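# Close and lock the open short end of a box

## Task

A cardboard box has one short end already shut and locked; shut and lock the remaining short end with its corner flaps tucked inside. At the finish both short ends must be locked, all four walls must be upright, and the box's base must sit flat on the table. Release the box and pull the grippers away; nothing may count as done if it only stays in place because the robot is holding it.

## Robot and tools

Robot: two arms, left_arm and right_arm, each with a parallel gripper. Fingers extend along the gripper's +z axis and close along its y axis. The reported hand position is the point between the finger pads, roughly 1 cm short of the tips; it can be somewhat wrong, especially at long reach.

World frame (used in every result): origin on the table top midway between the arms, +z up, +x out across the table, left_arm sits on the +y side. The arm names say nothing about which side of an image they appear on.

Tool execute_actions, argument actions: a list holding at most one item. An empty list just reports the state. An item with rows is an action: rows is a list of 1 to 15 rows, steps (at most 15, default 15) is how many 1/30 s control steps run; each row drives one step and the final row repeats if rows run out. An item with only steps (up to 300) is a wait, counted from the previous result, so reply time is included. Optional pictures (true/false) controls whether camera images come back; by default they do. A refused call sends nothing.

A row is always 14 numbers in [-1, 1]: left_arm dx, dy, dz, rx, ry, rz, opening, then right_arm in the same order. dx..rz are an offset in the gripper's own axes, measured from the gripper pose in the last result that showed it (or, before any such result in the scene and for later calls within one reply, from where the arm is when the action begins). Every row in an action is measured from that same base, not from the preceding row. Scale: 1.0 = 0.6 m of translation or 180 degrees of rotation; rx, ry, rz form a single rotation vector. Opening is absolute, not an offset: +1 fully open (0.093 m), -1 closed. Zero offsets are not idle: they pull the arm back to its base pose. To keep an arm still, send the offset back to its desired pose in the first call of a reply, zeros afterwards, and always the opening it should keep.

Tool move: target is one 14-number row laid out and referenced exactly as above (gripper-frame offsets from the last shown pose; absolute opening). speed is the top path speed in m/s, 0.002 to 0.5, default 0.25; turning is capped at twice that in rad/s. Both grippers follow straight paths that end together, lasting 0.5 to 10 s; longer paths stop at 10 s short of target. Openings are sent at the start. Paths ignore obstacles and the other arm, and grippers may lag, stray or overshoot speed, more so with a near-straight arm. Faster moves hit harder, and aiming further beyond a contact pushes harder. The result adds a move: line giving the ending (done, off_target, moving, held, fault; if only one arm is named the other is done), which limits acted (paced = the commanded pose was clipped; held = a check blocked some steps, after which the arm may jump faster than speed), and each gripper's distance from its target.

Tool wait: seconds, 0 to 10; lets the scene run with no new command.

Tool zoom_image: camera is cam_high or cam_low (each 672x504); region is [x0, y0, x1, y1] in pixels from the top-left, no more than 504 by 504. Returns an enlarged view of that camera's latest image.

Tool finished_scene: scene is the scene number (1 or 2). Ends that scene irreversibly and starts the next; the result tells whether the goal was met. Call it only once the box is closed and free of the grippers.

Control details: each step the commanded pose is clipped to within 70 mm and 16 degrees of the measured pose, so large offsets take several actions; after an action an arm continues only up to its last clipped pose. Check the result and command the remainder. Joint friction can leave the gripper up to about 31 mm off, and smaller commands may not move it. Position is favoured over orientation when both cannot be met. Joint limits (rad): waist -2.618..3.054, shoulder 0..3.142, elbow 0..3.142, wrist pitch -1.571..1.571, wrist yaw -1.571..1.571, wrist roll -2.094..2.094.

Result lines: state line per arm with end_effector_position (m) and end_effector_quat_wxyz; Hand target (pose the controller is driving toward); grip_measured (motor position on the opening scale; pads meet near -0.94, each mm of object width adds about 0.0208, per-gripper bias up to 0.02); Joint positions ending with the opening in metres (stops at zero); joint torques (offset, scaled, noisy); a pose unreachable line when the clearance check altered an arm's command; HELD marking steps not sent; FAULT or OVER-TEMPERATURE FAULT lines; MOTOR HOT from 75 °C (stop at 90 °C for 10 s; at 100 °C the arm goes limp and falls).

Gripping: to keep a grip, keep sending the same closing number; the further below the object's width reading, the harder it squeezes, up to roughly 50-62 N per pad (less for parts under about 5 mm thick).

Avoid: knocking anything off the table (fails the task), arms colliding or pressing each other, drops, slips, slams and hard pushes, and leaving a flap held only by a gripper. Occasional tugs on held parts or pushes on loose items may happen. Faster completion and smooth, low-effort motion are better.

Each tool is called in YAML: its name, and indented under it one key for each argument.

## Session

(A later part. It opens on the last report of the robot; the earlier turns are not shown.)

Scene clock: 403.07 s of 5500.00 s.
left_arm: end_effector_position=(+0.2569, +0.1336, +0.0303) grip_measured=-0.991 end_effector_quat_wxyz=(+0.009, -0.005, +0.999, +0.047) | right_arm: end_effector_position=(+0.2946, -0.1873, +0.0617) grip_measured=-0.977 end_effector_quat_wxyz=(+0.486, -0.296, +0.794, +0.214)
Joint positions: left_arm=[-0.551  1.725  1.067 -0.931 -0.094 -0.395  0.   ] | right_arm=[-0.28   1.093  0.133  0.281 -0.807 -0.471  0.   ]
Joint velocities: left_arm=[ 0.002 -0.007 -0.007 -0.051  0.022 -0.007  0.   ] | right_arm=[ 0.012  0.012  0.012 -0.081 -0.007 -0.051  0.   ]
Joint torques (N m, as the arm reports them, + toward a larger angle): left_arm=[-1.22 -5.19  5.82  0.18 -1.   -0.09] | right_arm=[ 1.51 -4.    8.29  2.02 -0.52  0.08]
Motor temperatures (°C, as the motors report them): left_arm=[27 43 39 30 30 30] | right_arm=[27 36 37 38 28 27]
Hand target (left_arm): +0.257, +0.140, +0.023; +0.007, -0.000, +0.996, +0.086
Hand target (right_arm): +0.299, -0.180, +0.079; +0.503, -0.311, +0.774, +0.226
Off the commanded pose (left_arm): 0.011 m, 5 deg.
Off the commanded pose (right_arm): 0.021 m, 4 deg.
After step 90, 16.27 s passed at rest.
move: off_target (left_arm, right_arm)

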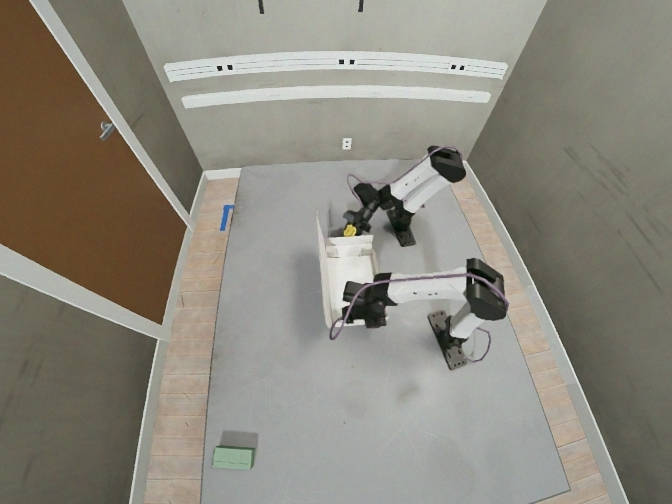

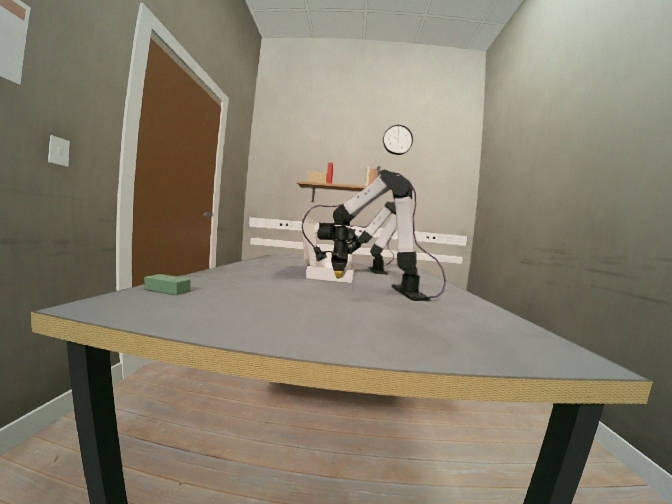

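move:
  target: [0,0.01,0.01,-0.025,0,0,-1,0.082,-0.011,0.026,0,0,0,-1]
  speed: 0.04

zoom_image:
  camera: "cam_high"
  region: [290, 190, 410, 280]

move:
  target: [0,0,0.01,-0.025,0,0,-1,-0.04,0.068,0.055,0,0,0,-1]
  speed: 0.03

zoom_image:
  camera: "cam_high"
  region: [290, 190, 410, 280]

Scene clock: 422.23 s of 5500.00 s.
left_arm: end_effector_position=(+0.2559, +0.1326, +0.0302) grip_measured=-0.991 end_effector_quat_wxyz=(+0.007, -0.009, +0.999, +0.044) | right_arm: end_effector_position=(+0.2991, -0.1964, +0.0174) grip_measured=-0.977 end_effector_quat_wxyz=(+0.491, -0.296, +0.792, +0.210)
Joint positions: left_arm=[-0.551  1.725  1.067 -0.933 -0.088 -0.405  0.   ] | right_arm=[-0.33   1.555  0.058  0.797 -0.841 -0.516  0.   ]
Joint velocities: left_arm=[-0.002 -0.007 -0.022 -0.007 -0.066 -0.007  0.   ] | right_arm=[ 0.007  0.027 -0.017  0.125 -0.007 -0.022  0.   ]
Joint torques (N m, as the arm reports them, + toward a larger angle): left_arm=[-1.03 -6.26  5.8   0.14 -1.12 -0.1 ] | right_arm=[-0.87 -2.66  1.97  2.08 -0.32 -0.1 ]
Motor temperatures (°C, as the motors report them): left_arm=[27 41 39 29 31 30] | right_arm=[27 35 39 39 28 27]
Hand target (left_arm): +0.257, +0.140, +0.026; +0.010, -0.005, +0.996, +0.085
Hand target (right_arm): +0.292, -0.195, +0.012; +0.486, -0.296, +0.794, +0.214
Off the commanded pose (left_arm): 0.009 m, 5 deg.
Off the commanded pose (right_arm): 0.010 m, 1 deg.
After step 90, 14.43 s passed at rest.
move: off_target (left_arm)

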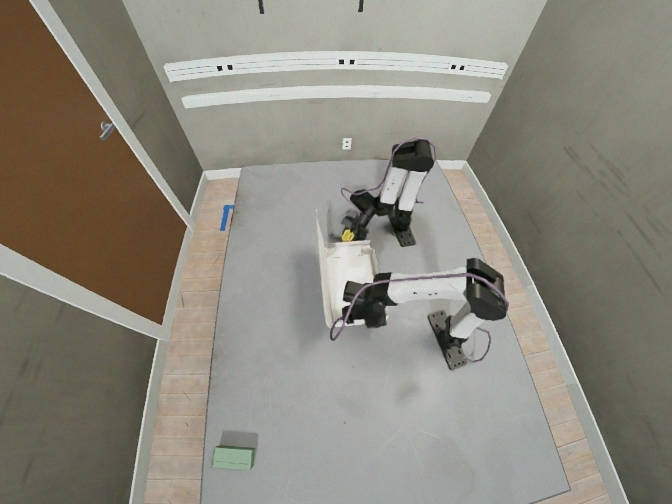

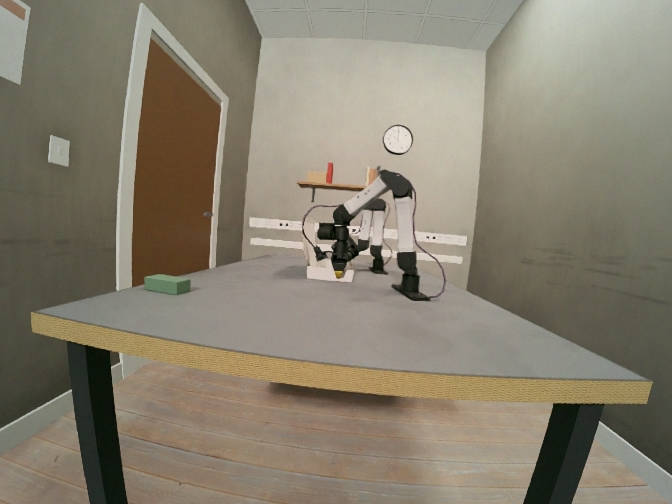

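Region (290, 190, 410, 280) of cam_high's 672x504 image, scaled by 4.200, with more detail than that image has; it fills the top 378 rows of this view, and the rest is white.

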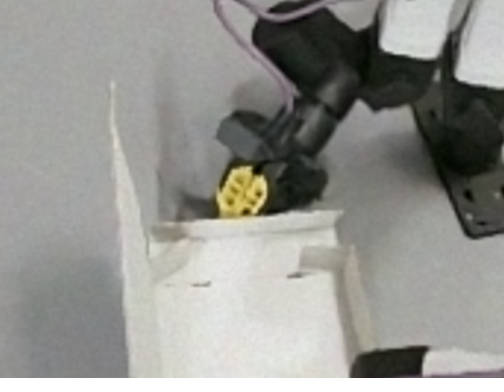

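Scene clock: 424.50 s of 5500.00 s.
left_arm: end_effector_position=(+0.2505, +0.1472, +0.0320) grip_measured=-0.990 end_effector_quat_wxyz=(+0.003, -0.049, +0.995, +0.083) | right_arm: end_effector_position=(+0.3242, -0.1798, +0.0218) grip_measured=-0.978 end_effector_quat_wxyz=(+0.505, -0.255, +0.816, +0.122)
Joint positions: left_arm=[-0.549  1.725  1.067 -0.977 -0.154 -0.486  0.   ] | right_arm=[-0.033  1.555  0.044  0.987 -0.398 -0.286  0.   ]
Joint velocities: left_arm=[-0.022  0.002  0.007  0.051 -0.022 -0.022  0.   ] | right_arm=[ 0.012  0.002 -0.012 -0.051 -0.022  0.037  0.   ]
Joint torques (N m, as the arm reports them, + toward a larger angle): left_arm=[-2.8  -5.08  6.25  0.36 -0.28  0.38] | right_arm=[ 4.99 -5.61  2.35  2.28 -1.33  0.25]
Motor temperatures (°C, as the motors report them): left_arm=[27 41 39 29 31 30] | right_arm=[27 35 39 39 28 27]
Hand target (left_arm): +0.255, +0.133, +0.025; +0.007, -0.010, +0.996, +0.083
Hand target (right_arm): +0.300, -0.145, +0.026; +0.490, -0.295, +0.794, +0.207
Off the commanded pose (left_arm): 0.017 m, 5 deg.
Off the commanded pose (right_arm): 0.047 m, 12 deg.
move: off_target (left_arm, right_arm)

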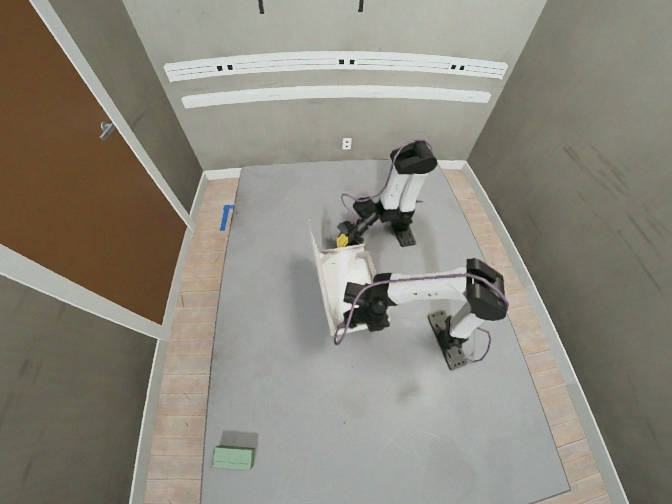

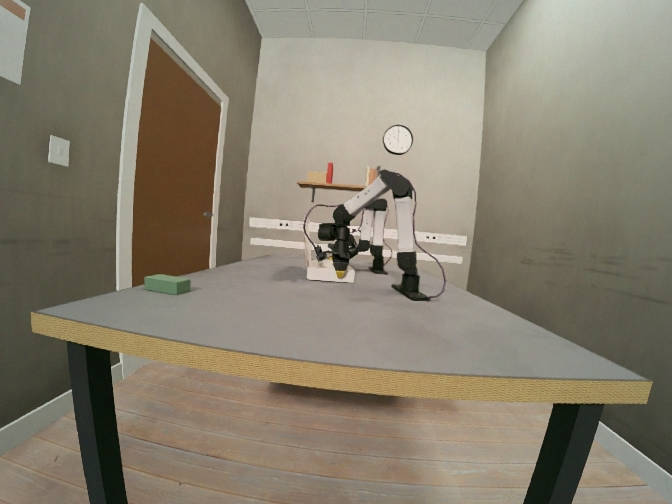

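Region (290, 190, 410, 280) of cam_high's 672x504 image, scaled by 4.200, with more detail than that image has; it fills the top 378 rows of this view, and the rest is white.

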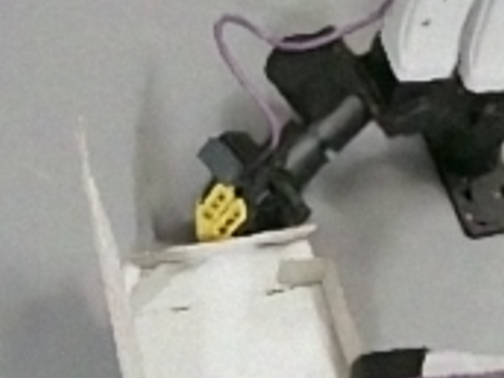

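move:
  target: [0,0,0,0,0,0,-1,0.052,-0.024,-0.069,0,0,0,-1]
  speed: 0.05

move:
  target: [-0.008,0,-0.055,0.1,0,0.035,-1,0,0,0,0,0,0,-1]
  speed: 0.05

zoom_image:
  camera: "cam_high"
  region: [290, 190, 410, 280]

Scene clock: 445.67 s of 5500.00 s.
left_arm: end_effector_position=(+0.2524, +0.1381, +0.0305) grip_measured=-0.989 end_effector_quat_wxyz=(+0.001, -0.058, +0.997, +0.051) | right_arm: end_effector_position=(+0.2977, -0.2193, +0.0158) grip_measured=-0.978 end_effector_quat_wxyz=(+0.491, -0.266, +0.820, +0.128)
Joint positions: left_arm=[-0.541  1.725  1.067 -0.955 -0.093 -0.494  0.   ] | right_arm=[-0.334  1.391  0.004  0.723 -0.664 -0.508  0.   ]
Joint velocities: left_arm=[-0.012 -0.012 -0.012 -0.007  0.066 -0.051  0.   ] | right_arm=[-0.002 -0.056  0.007 -0.007 -0.022 -0.007  0.   ]
Joint torques (N m, as the arm reports them, + toward a larger angle): left_arm=[-0.29 -9.03  5.58 -0.06 -0.86  0.08] | right_arm=[-1.42 -4.65  2.92  1.98 -0.29 -0.07]
Motor temperatures (°C, as the motors report them): left_arm=[28 41 40 30 30 30] | right_arm=[28 35 37 41 30 27]
Hand target (left_arm): +0.251, +0.147, +0.032; +0.003, -0.048, +0.995, +0.082
Hand target (right_arm): +0.291, -0.219, +0.013; +0.487, -0.265, +0.822, +0.131
Off the commanded pose (left_arm): 0.009 m, 4 deg.
Off the commanded pose (right_arm): 0.009 m, 2 deg.
joint sent to its limit (right arm) — the command would take joint 3 (elbow) past its lower limit, so that joint was sent only as far as its limit.
After step 90, 16.27 s passed at rest.
move: off_target (left_arm)

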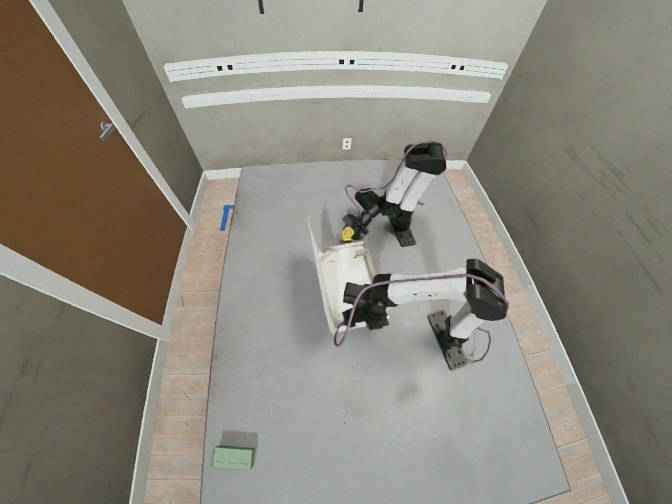

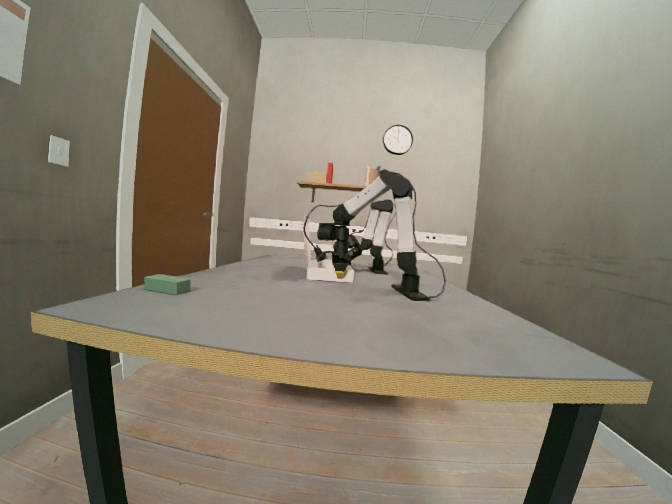

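Scene clock: 449.30 s of 5500.00 s.
left_arm: end_effector_position=(+0.2558, +0.1362, +0.0567) grip_measured=-0.991 end_effector_quat_wxyz=(-0.003, -0.004, +0.996, -0.093) | right_arm: end_effector_position=(+0.2977, -0.2193, +0.0157) grip_measured=-0.978 end_effector_quat_wxyz=(+0.490, -0.266, +0.820, +0.128)
Joint positions: left_arm=[-0.38   1.634  1.067 -0.971  0.182 -0.225  0.   ] | right_arm=[-0.334  1.391  0.004  0.722 -0.664 -0.508  0.   ]
Joint velocities: left_arm=[ 0.007  0.007 -0.002 -0.022  0.037 -0.051  0.   ] | right_arm=[ 0.012 -0.002  0.002  0.022  0.022  0.007  0.   ]
Joint torques (N m, as the arm reports them, + toward a larger angle): left_arm=[  1.22 -10.57   5.87   0.33   0.29   0.13] | right_arm=[-0.14 -3.07  4.16  2.08 -0.18  0.  ]
Motor temperatures (°C, as the motors report them): left_arm=[27 42 40 29 30 30] | right_arm=[28 35 37 41 29 27]
Hand target (left_arm): +0.257, +0.136, +0.063; +0.005, -0.003, +0.995, -0.104
Hand target (right_arm): +0.298, -0.219, +0.016; +0.490, -0.266, +0.820, +0.128
Off the commanded pose (left_arm): 0.007 m, 2 deg.
Off the commanded pose (right_arm): 0.000 m, 0 deg.
move: done

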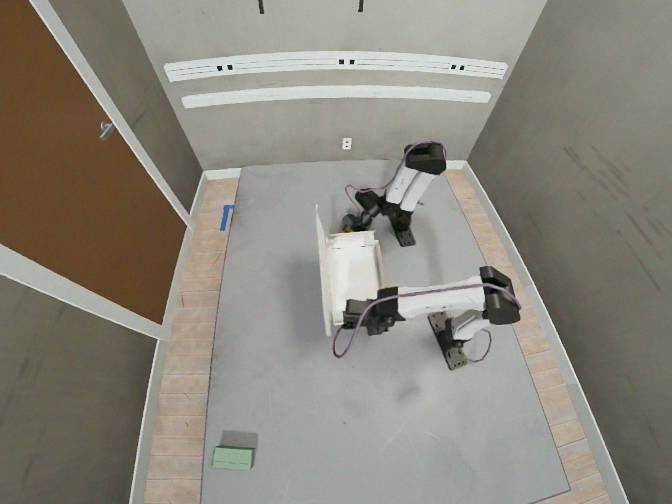

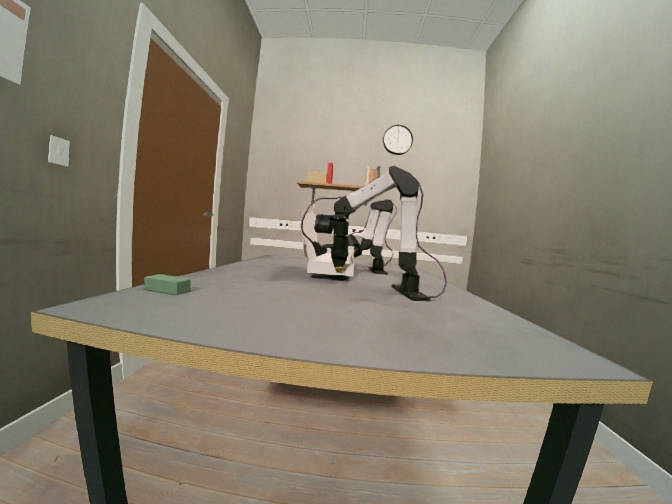

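Region (290, 190, 410, 280) of cam_high's 672x504 image, scaled by 4.200, with more detail than that image has; it fills the top 378 rows of this view, and the rest is white.

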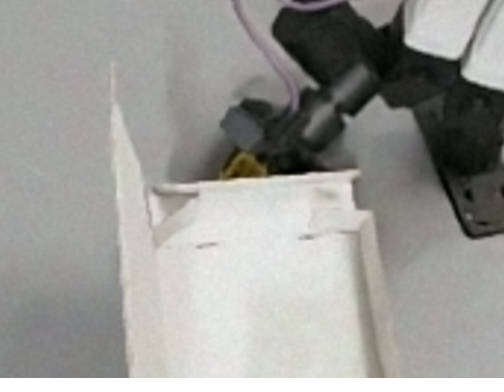

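move:
  target: [0,0,0,0,0,0,-1,-0.051,0.03,0.04,0,0,0,-1]
  speed: 0.05

move:
  target: [0,0,0.058,-0.11,0,0,-1,0,0,0,0,0,0,-1]
  speed: 0.04

zoom_image:
  camera: "cam_high"
  region: [290, 190, 410, 280]

Scene clock: 458.80 s of 5500.00 s.
left_arm: end_effector_position=(+0.2560, +0.1377, +0.0564) grip_measured=-0.991 end_effector_quat_wxyz=(-0.003, -0.005, +0.996, -0.088) | right_arm: end_effector_position=(+0.3066, -0.1865, +0.0190) grip_measured=-0.978 end_effector_quat_wxyz=(+0.476, -0.264, +0.829, +0.132)
Joint positions: left_arm=[-0.38   1.634  1.067 -0.971  0.174 -0.228  0.   ] | right_arm=[-0.091  1.373  0.035  0.726 -0.466 -0.342  0.   ]
Joint velocities: left_arm=[ 0.002  0.022 -0.007 -0.022  0.037 -0.037  0.   ] | right_arm=[-0.007  0.007  0.012 -0.037  0.007  0.007  0.   ]
Joint torques (N m, as the arm reports them, + toward a larger angle): left_arm=[ 0.   -8.32  5.82  0.3   0.14  0.09] | right_arm=[ 1.04 -4.46  6.32  2.25 -0.07  0.07]
Motor temperatures (°C, as the motors report them): left_arm=[27 43 40 29 30 30] | right_arm=[28 34 37 42 29 27]
Hand target (left_arm): +0.256, +0.136, +0.057; -0.003, -0.004, +0.996, -0.092
Hand target (right_arm): +0.316, -0.184, +0.030; +0.491, -0.265, +0.820, +0.129
Off the commanded pose (left_arm): 0.001 m, 1 deg.
Off the commanded pose (right_arm): 0.015 m, 2 deg.
After step 90, 5.20 s passed at rest.
move: off_target (right_arm)

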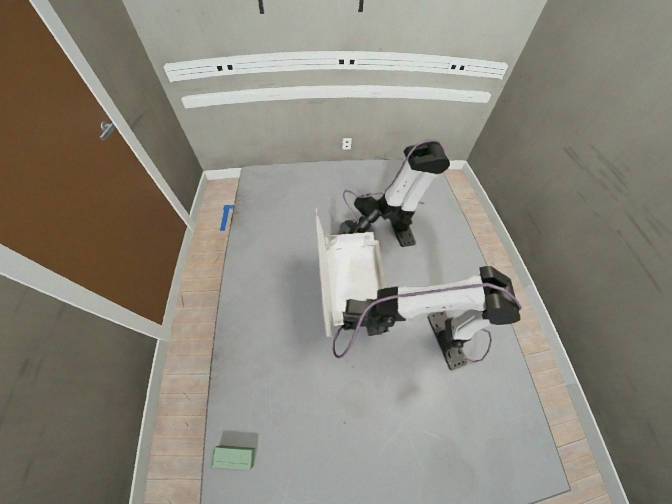

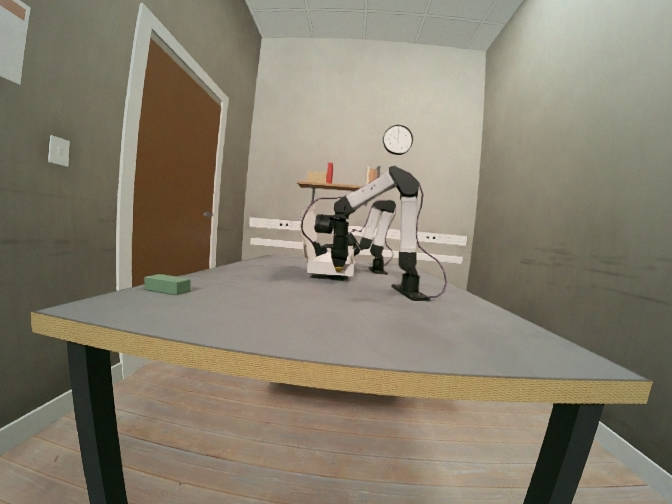

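Scene clock: 463.37 s of 5500.00 s.
left_arm: end_effector_position=(+0.2529, +0.1268, +0.0332) grip_measured=-0.941 end_effector_quat_wxyz=(-0.009, -0.011, +0.999, +0.029) | right_arm: end_effector_position=(+0.3049, -0.1895, +0.0141) grip_measured=-0.978 end_effector_quat_wxyz=(+0.466, -0.264, +0.835, +0.124)
Joint positions: left_arm=[-0.55   1.734  1.092 -0.967 -0.047 -0.407  0.   ] | right_arm=[-0.091  1.373  0.035  0.704 -0.446 -0.354  0.   ]
Joint velocities: left_arm=[-0.017 -0.022 -0.002  0.007 -0.051 -0.037 -0.   ] | right_arm=[-0.002  0.012 -0.012 -0.081 -0.022 -0.007  0.   ]
Joint torques (N m, as the arm reports them, + toward a larger angle): left_arm=[-2.77 -4.54  5.69  0.27 -1.33 -0.26] | right_arm=[-0.26 -3.38  4.62  2.42 -0.29  0.08]
Motor temperatures (°C, as the motors report them): left_arm=[27 43 40 30 30 30] | right_arm=[28 34 37 42 28 27]
Hand target (left_arm): +0.256, +0.130, +0.023; -0.001, -0.004, +0.997, +0.080
Hand target (right_arm): +0.307, -0.186, +0.019; +0.475, -0.264, +0.829, +0.132
Off the commanded pose (left_arm): 0.012 m, 6 deg.
Off the commanded pose (right_arm): 0.006 m, 2 deg.
move: off_target (left_arm)

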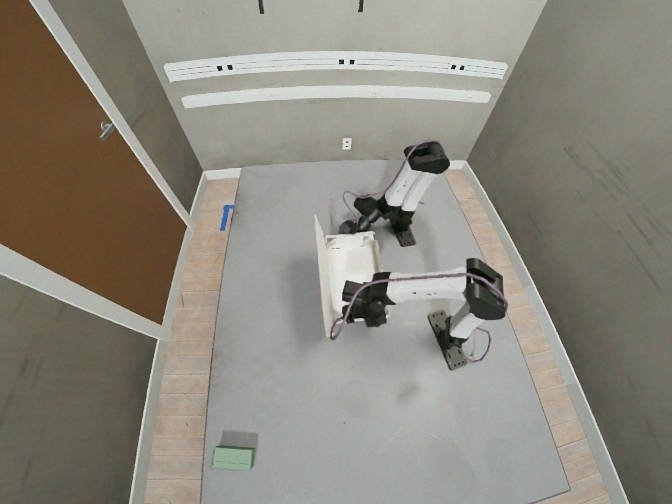

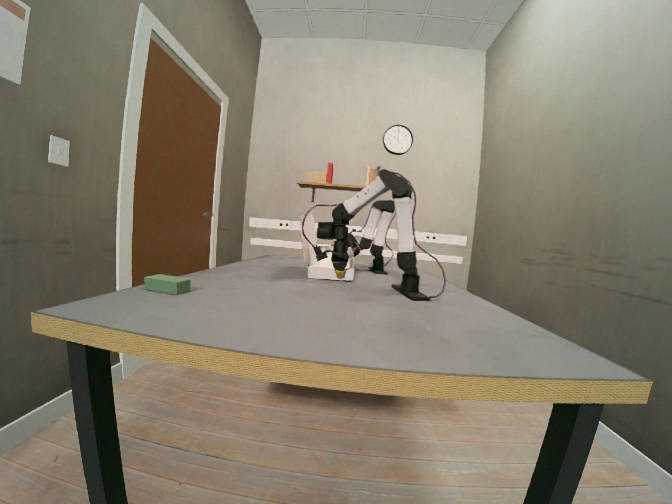

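Region (290, 190, 410, 280) of cam_high's 672x504 image, scaled by 4.200, with more detail than that image has; it fills the top 378 rows of this view, and the rest is white.

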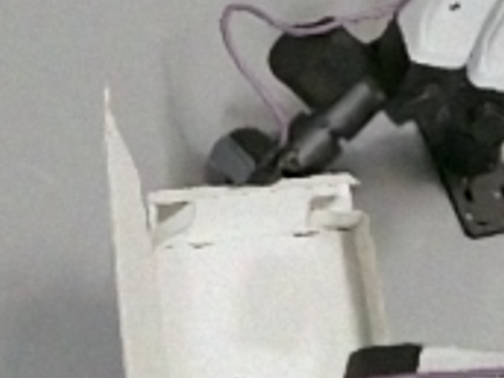

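move:
  target: [0,0.045,0,0.03,0,0,-1,0,0,0,0,0,0,-1]
  speed: 0.04

move:
  target: [0,0,0,0,0,0,0,0,0,0,0,0,0,-1]

move:
  target: [0,0,-0.13,0,0,0,0,0,0,0,0,0,0,-1]
  speed: 0.1

move:
  target: [0.03,-0.33,0,0,0,0,-1,0,0,0,0,0,0,-1]
  speed: 0.15

zoom_image:
  camera: "cam_high"
  region: [290, 190, 410, 280]

Scene clock: 479.80 s of 5500.00 s.
left_arm: end_effector_position=(+0.2526, +0.1408, +0.0382) grip_measured=-0.990 end_effector_quat_wxyz=(-0.020, -0.012, +0.999, -0.049) | right_arm: end_effector_position=(+0.3050, -0.1900, +0.0138) grip_measured=-0.978 end_effector_quat_wxyz=(+0.466, -0.266, +0.835, +0.121)
Joint positions: left_arm=[-0.414  1.685  1.054 -0.953  0.104 -0.271  0.   ] | right_arm=[-0.091  1.373  0.035  0.703 -0.443 -0.36   0.   ]
Joint velocities: left_arm=[-0.002  0.002 -0.007  0.066  0.051  0.051  0.   ] | right_arm=[ 0.002  0.002 -0.027 -0.022 -0.022  0.066  0.   ]
Joint torques (N m, as the arm reports them, + toward a larger angle): left_arm=[ 0.64 -9.86  3.82  0.29 -0.83  0.11] | right_arm=[-0.21 -3.32  4.57  2.21 -0.14  0.06]
Motor temperatures (°C, as the motors report them): left_arm=[28 41 40 29 31 30] | right_arm=[27 33 37 43 28 27]
Hand target (left_arm): +0.252, +0.154, +0.035; -0.010, -0.011, +1.000, -0.017
Hand target (right_arm): +0.305, -0.190, +0.014; +0.467, -0.264, +0.835, +0.124
Off the commanded pose (left_arm): 0.013 m, 4 deg.
Off the commanded pose (right_arm): 0.001 m, 0 deg.
After step 90, 11.97 s passed at rest.
move: off_target (left_arm)

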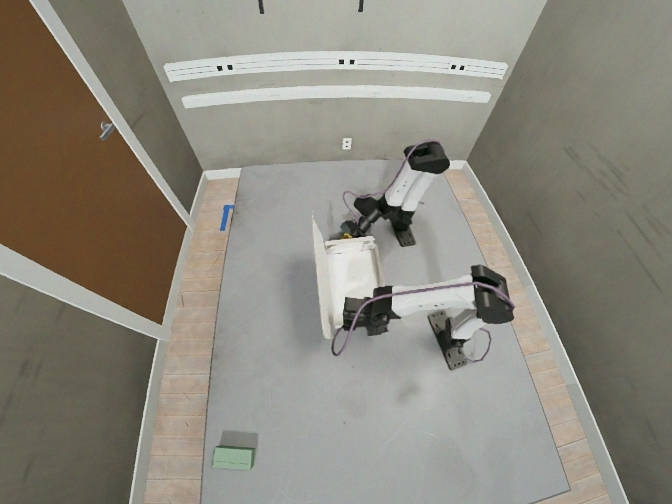

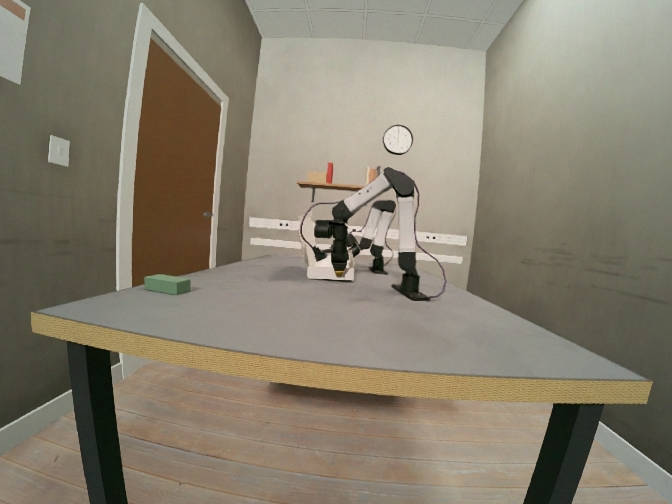

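Scene clock: 480.30 s of 5500.00 s.
left_arm: end_effector_position=(+0.2526, +0.1407, +0.0382) grip_measured=-0.002 end_effector_quat_wxyz=(-0.020, -0.012, +0.999, -0.049) | right_arm: end_effector_position=(+0.3050, -0.1900, +0.0138) grip_measured=-0.978 end_effector_quat_wxyz=(+0.466, -0.266, +0.835, +0.121)
Joint positions: left_arm=[-0.414  1.685  1.054 -0.953  0.105 -0.271  0.045] | right_arm=[-0.091  1.373  0.035  0.703 -0.443 -0.36   0.   ]
Joint velocities: left_arm=[ 0.007  0.002 -0.017 -0.051  0.051 -0.022 -0.001] | right_arm=[-0.002 -0.002 -0.007 -0.051 -0.095  0.022  0.   ]
Joint torques (N m, as the arm reports them, + toward a larger angle): left_arm=[ 0.24 -8.86  5.5   0.21 -0.04  0.04] | right_arm=[-0.24 -3.47  4.57  2.18 -0.12  0.02]
Motor temperatures (°C, as the motors report them): left_arm=[28 41 40 29 31 30] | right_arm=[27 33 37 43 28 27]
Hand target (left_arm): +0.253, +0.141, +0.038; -0.020, -0.012, +0.999, -0.049
Hand target (right_arm): +0.305, -0.190, +0.014; +0.466, -0.266, +0.835, +0.121
Off the commanded pose (left_arm): 0.000 m, 0 deg.
Off the commanded pose (right_arm): 0.000 m, 0 deg.
move: done

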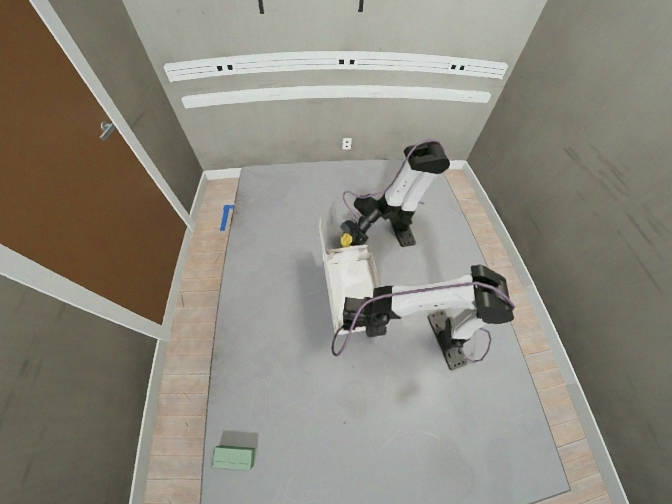

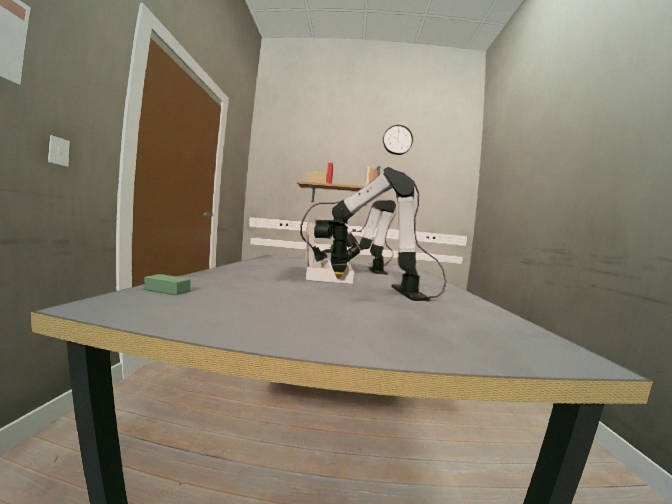

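Scene clock: 481.63 s of 5500.00 s.
left_arm: end_effector_position=(+0.2533, +0.1457, +0.1088) grip_measured=-0.002 end_effector_quat_wxyz=(-0.027, -0.010, +0.998, -0.047) | right_arm: end_effector_position=(+0.3050, -0.1900, +0.0138) grip_measured=-0.978 end_effector_quat_wxyz=(+0.466, -0.266, +0.835, +0.121)
Joint positions: left_arm=[-0.396  1.632  1.285 -1.255  0.105 -0.249  0.045] | right_arm=[-0.091  1.373  0.035  0.703 -0.443 -0.36   0.   ]
Joint velocities: left_arm=[-0.002  0.002 -0.002 -0.066 -0.022 -0.037 -0.001] | right_arm=[-0.007  0.002 -0.017 -0.007 -0.007 -0.022  0.   ]
Joint torques (N m, as the arm reports them, + toward a larger angle): left_arm=[ 1.16 -9.84  7.04  0.06 -0.02  0.12] | right_arm=[-0.32 -3.37  4.6   2.22 -0.11  0.02]
Motor temperatures (°C, as the motors report them): left_arm=[28 42 40 29 31 30] | right_arm=[27 33 37 43 28 27]
Hand target (left_arm): +0.255, +0.149, +0.116; -0.020, -0.012, +0.999, -0.049
Hand target (right_arm): +0.305, -0.190, +0.014; +0.466, -0.266, +0.835, +0.121
Off the commanded pose (left_arm): 0.008 m, 1 deg.
Off the commanded pose (right_arm): 0.000 m, 0 deg.
move: done

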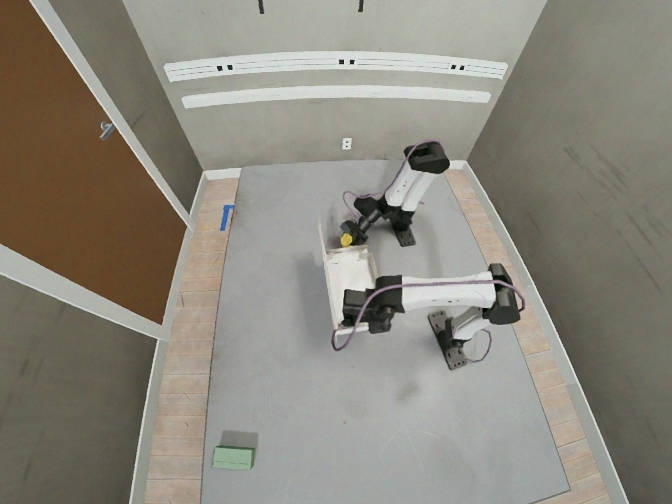

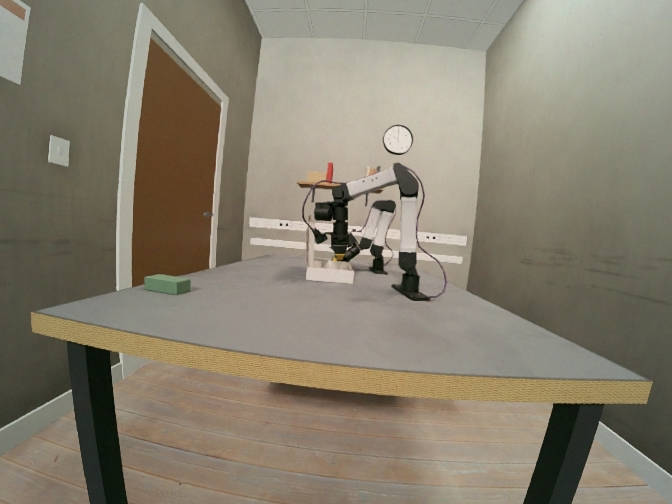

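Scene clock: 483.50 s of 5500.00 s.
left_arm: end_effector_position=(+0.2384, -0.0504, +0.1312) grip_measured=-0.999 end_effector_quat_wxyz=(-0.022, -0.008, +0.998, -0.056) | right_arm: end_effector_position=(+0.3050, -0.1900, +0.0138) grip_measured=-0.978 end_effector_quat_wxyz=(+0.466, -0.266, +0.835, +0.121)
Joint positions: left_arm=[-0.947  1.924  1.728 -1.327  0.11  -0.799  0.   ] | right_arm=[-0.091  1.373  0.035  0.703 -0.443 -0.36   0.   ]
Joint velocities: left_arm=[ 0.002  0.017  0.002 -0.11   0.022  0.007  0.   ] | right_arm=[-0.007 -0.007  0.002 -0.007  0.022  0.037  0.   ]
Joint torques (N m, as the arm reports them, + toward a larger angle): left_arm=[ -0.15 -10.26   7.23   0.23  -0.08  -0.01] | right_arm=[-0.24 -3.26  4.6   2.19 -0.1   0.  ]
Motor temperatures (°C, as the motors report them): left_arm=[28 42 41 29 31 30] | right_arm=[27 33 37 43 28 27]
Hand target (left_arm): +0.238, -0.052, +0.130; -0.027, -0.010, +0.998, -0.050
Hand target (right_arm): +0.305, -0.190, +0.014; +0.466, -0.266, +0.835, +0.121
Off the commanded pose (left_arm): 0.003 m, 1 deg.
Off the commanded pose (right_arm): 0.000 m, 0 deg.
move: done

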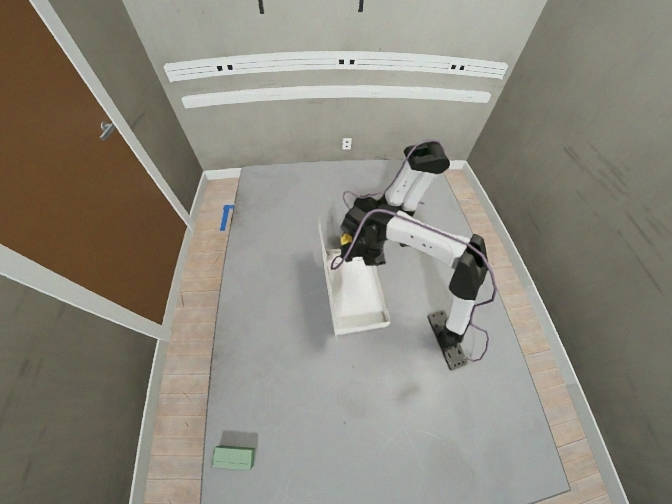

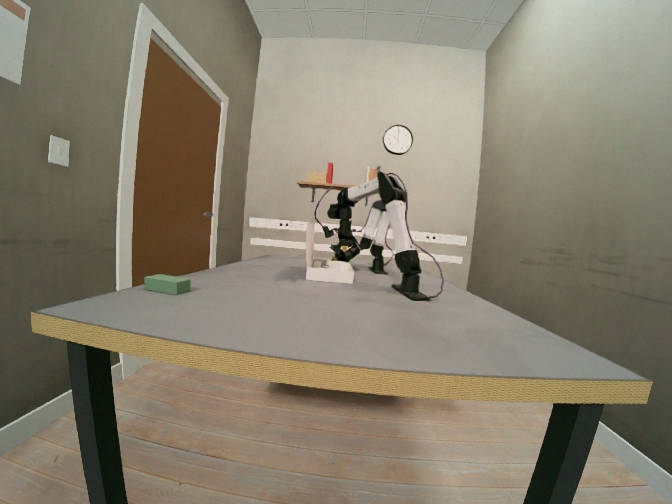

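Region (290, 190, 410, 280) of cam_high's 672x504 image, scaled by 4.200, with more detail than that image has; it fills the top 378 rows of this view, and the rest is white.

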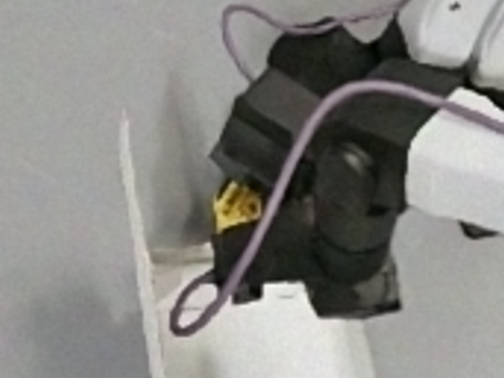

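move:
  target: [0,0.04,0.215,0.14,0,0,-1,0,0,-0.05,0,0,0,-1]
  speed: 0.07

move:
  target: [0,0,0.015,0,0,0,-1,-0.147,0.027,-0.11,0.066,0.317,0.15,0]
  speed: 0.15

zoom_image:
  camera: "cam_high"
  region: [290, 180, 420, 290]

zoom_image:
  camera: "cam_low"
  region: [290, 210, 390, 295]

Scene clock: 525.50 s of 5500.00 s.
left_arm: end_effector_position=(+0.2291, -0.0448, +0.0167) grip_measured=-0.999 end_effector_quat_wxyz=(-0.039, -0.020, +0.961, -0.273) | right_arm: end_effector_position=(+0.2899, -0.2019, +0.0321) grip_measured=-0.978 end_effector_quat_wxyz=(+0.469, -0.266, +0.834, +0.120)
Joint positions: left_arm=[-0.789  1.808  0.981 -0.452  0.483 -0.737  0.   ] | right_arm=[-0.179  1.039  0.035  0.348 -0.512 -0.419  0.   ]
Joint velocities: left_arm=[-0.002  0.022  0.007  0.037  0.051 -0.051  0.   ] | right_arm=[-0.017 -0.022  0.017 -0.066 -0.007 -0.022  0.   ]
Joint torques (N m, as the arm reports them, + toward a larger angle): left_arm=[ 0.62 -7.52  2.42  1.44 -0.05  0.26] | right_arm=[-1.41 -3.07  4.99  2.08 -0.22 -0.09]
Motor temperatures (°C, as the motors report them): left_arm=[27 47 43 30 30 30] | right_arm=[27 33 37 44 28 27]
Hand target (left_arm): +0.232, -0.041, +0.001; -0.024, -0.013, +0.963, -0.270
Hand target (right_arm): +0.285, -0.203, +0.028; +0.466, -0.266, +0.835, +0.121
Off the commanded pose (left_arm): 0.017 m, 2 deg.
Off the commanded pose (right_arm): 0.007 m, 0 deg.
After step 90, 35.47 s passed at rest.
move: off_target (left_arm)

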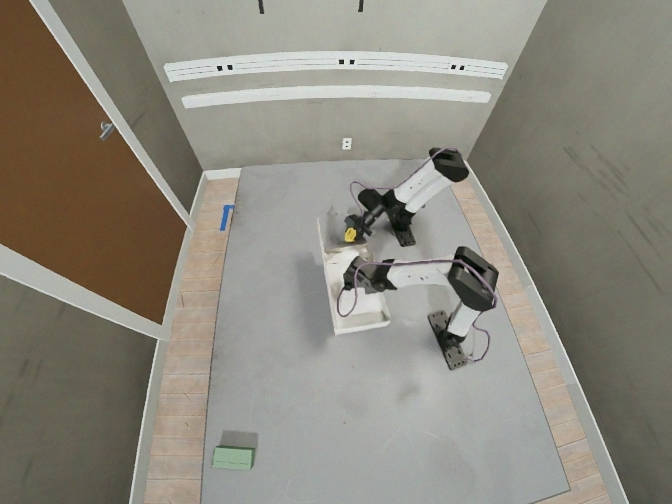

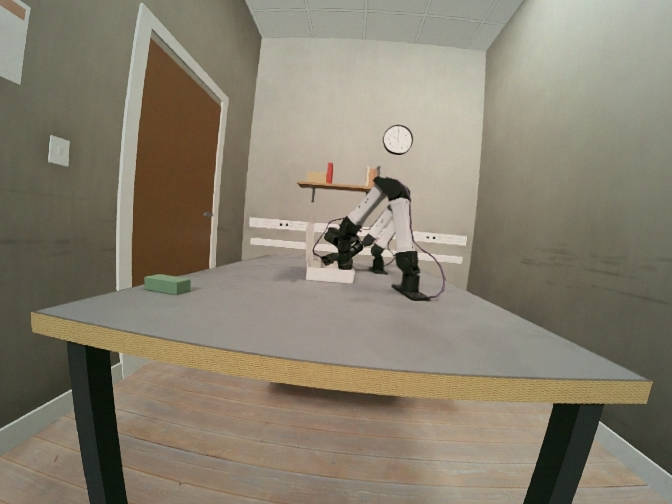

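Scene clock: 529.80 s of 5500.00 s.
left_arm: end_effector_position=(+0.2290, -0.0449, +0.0178) grip_measured=-0.999 end_effector_quat_wxyz=(-0.040, -0.025, +0.961, -0.273) | right_arm: end_effector_position=(+0.2686, -0.1914, +0.1387) grip_measured=-0.002 end_effector_quat_wxyz=(+0.009, -0.045, +0.999, -0.001)
Joint positions: left_arm=[-0.789  1.805  0.981 -0.454  0.483 -0.748  0.   ] | right_arm=[ 0.219  1.433  1.217 -1.339  0.007  0.25   0.045]
Joint velocities: left_arm=[-0.007 -0.007 -0.017  0.007  0.022 -0.022  0.   ] | right_arm=[-0.002 -0.002 -0.012  0.007  0.051 -0.022 -0.001]
Joint torques (N m, as the arm reports them, + toward a larger angle): left_arm=[-0.74 -7.52  4.94  1.12  0.16  0.03] | right_arm=[ 0.97 -4.87  8.15  0.44  0.11  0.09]
Motor temperatures (°C, as the motors report them): left_arm=[27 47 43 30 30 30] | right_arm=[27 33 38 44 28 27]
Hand target (left_arm): +0.228, -0.049, +0.009; -0.039, -0.020, +0.961, -0.273
Hand target (right_arm): +0.270, -0.189, +0.142; +0.007, -0.046, +0.999, -0.006
Off the commanded pose (left_arm): 0.010 m, 1 deg.
Off the commanded pose (right_arm): 0.004 m, 1 deg.
move: done

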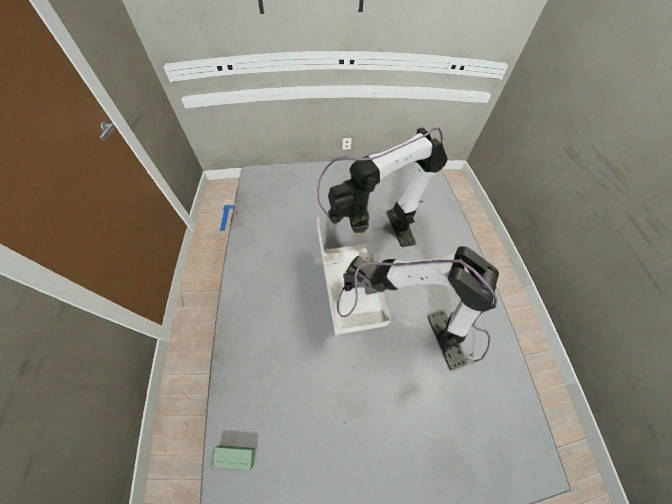

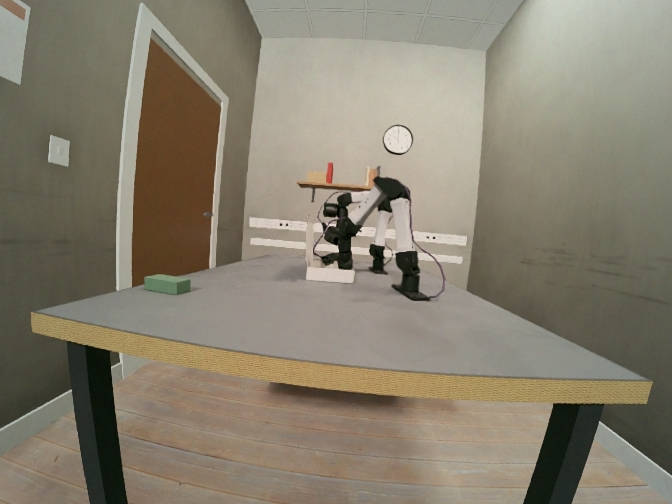

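Region (290, 180, 420, 290) of cam_high's 672x504 image, scaled by 3.877, with more detail than that image has; it fills the top 426 rows of this view, and the rest is white.

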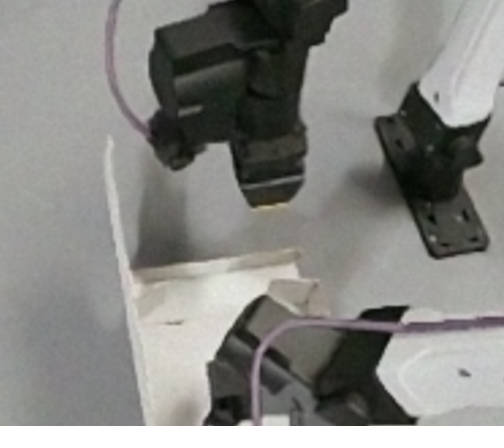

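Region (290, 210, 390, 295) of cam_low's 672x504 image, scaled by 5.040, with more detail than that image has; it fills the top 428 rows of this view, and the rest is white.

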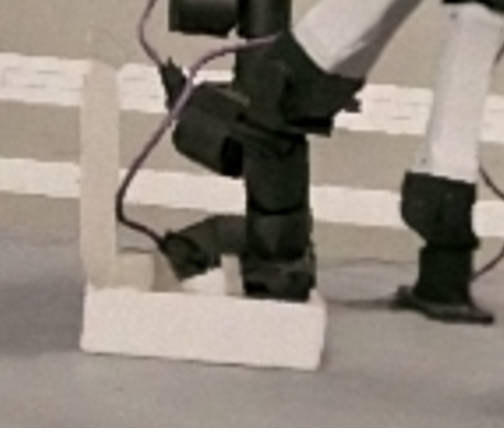

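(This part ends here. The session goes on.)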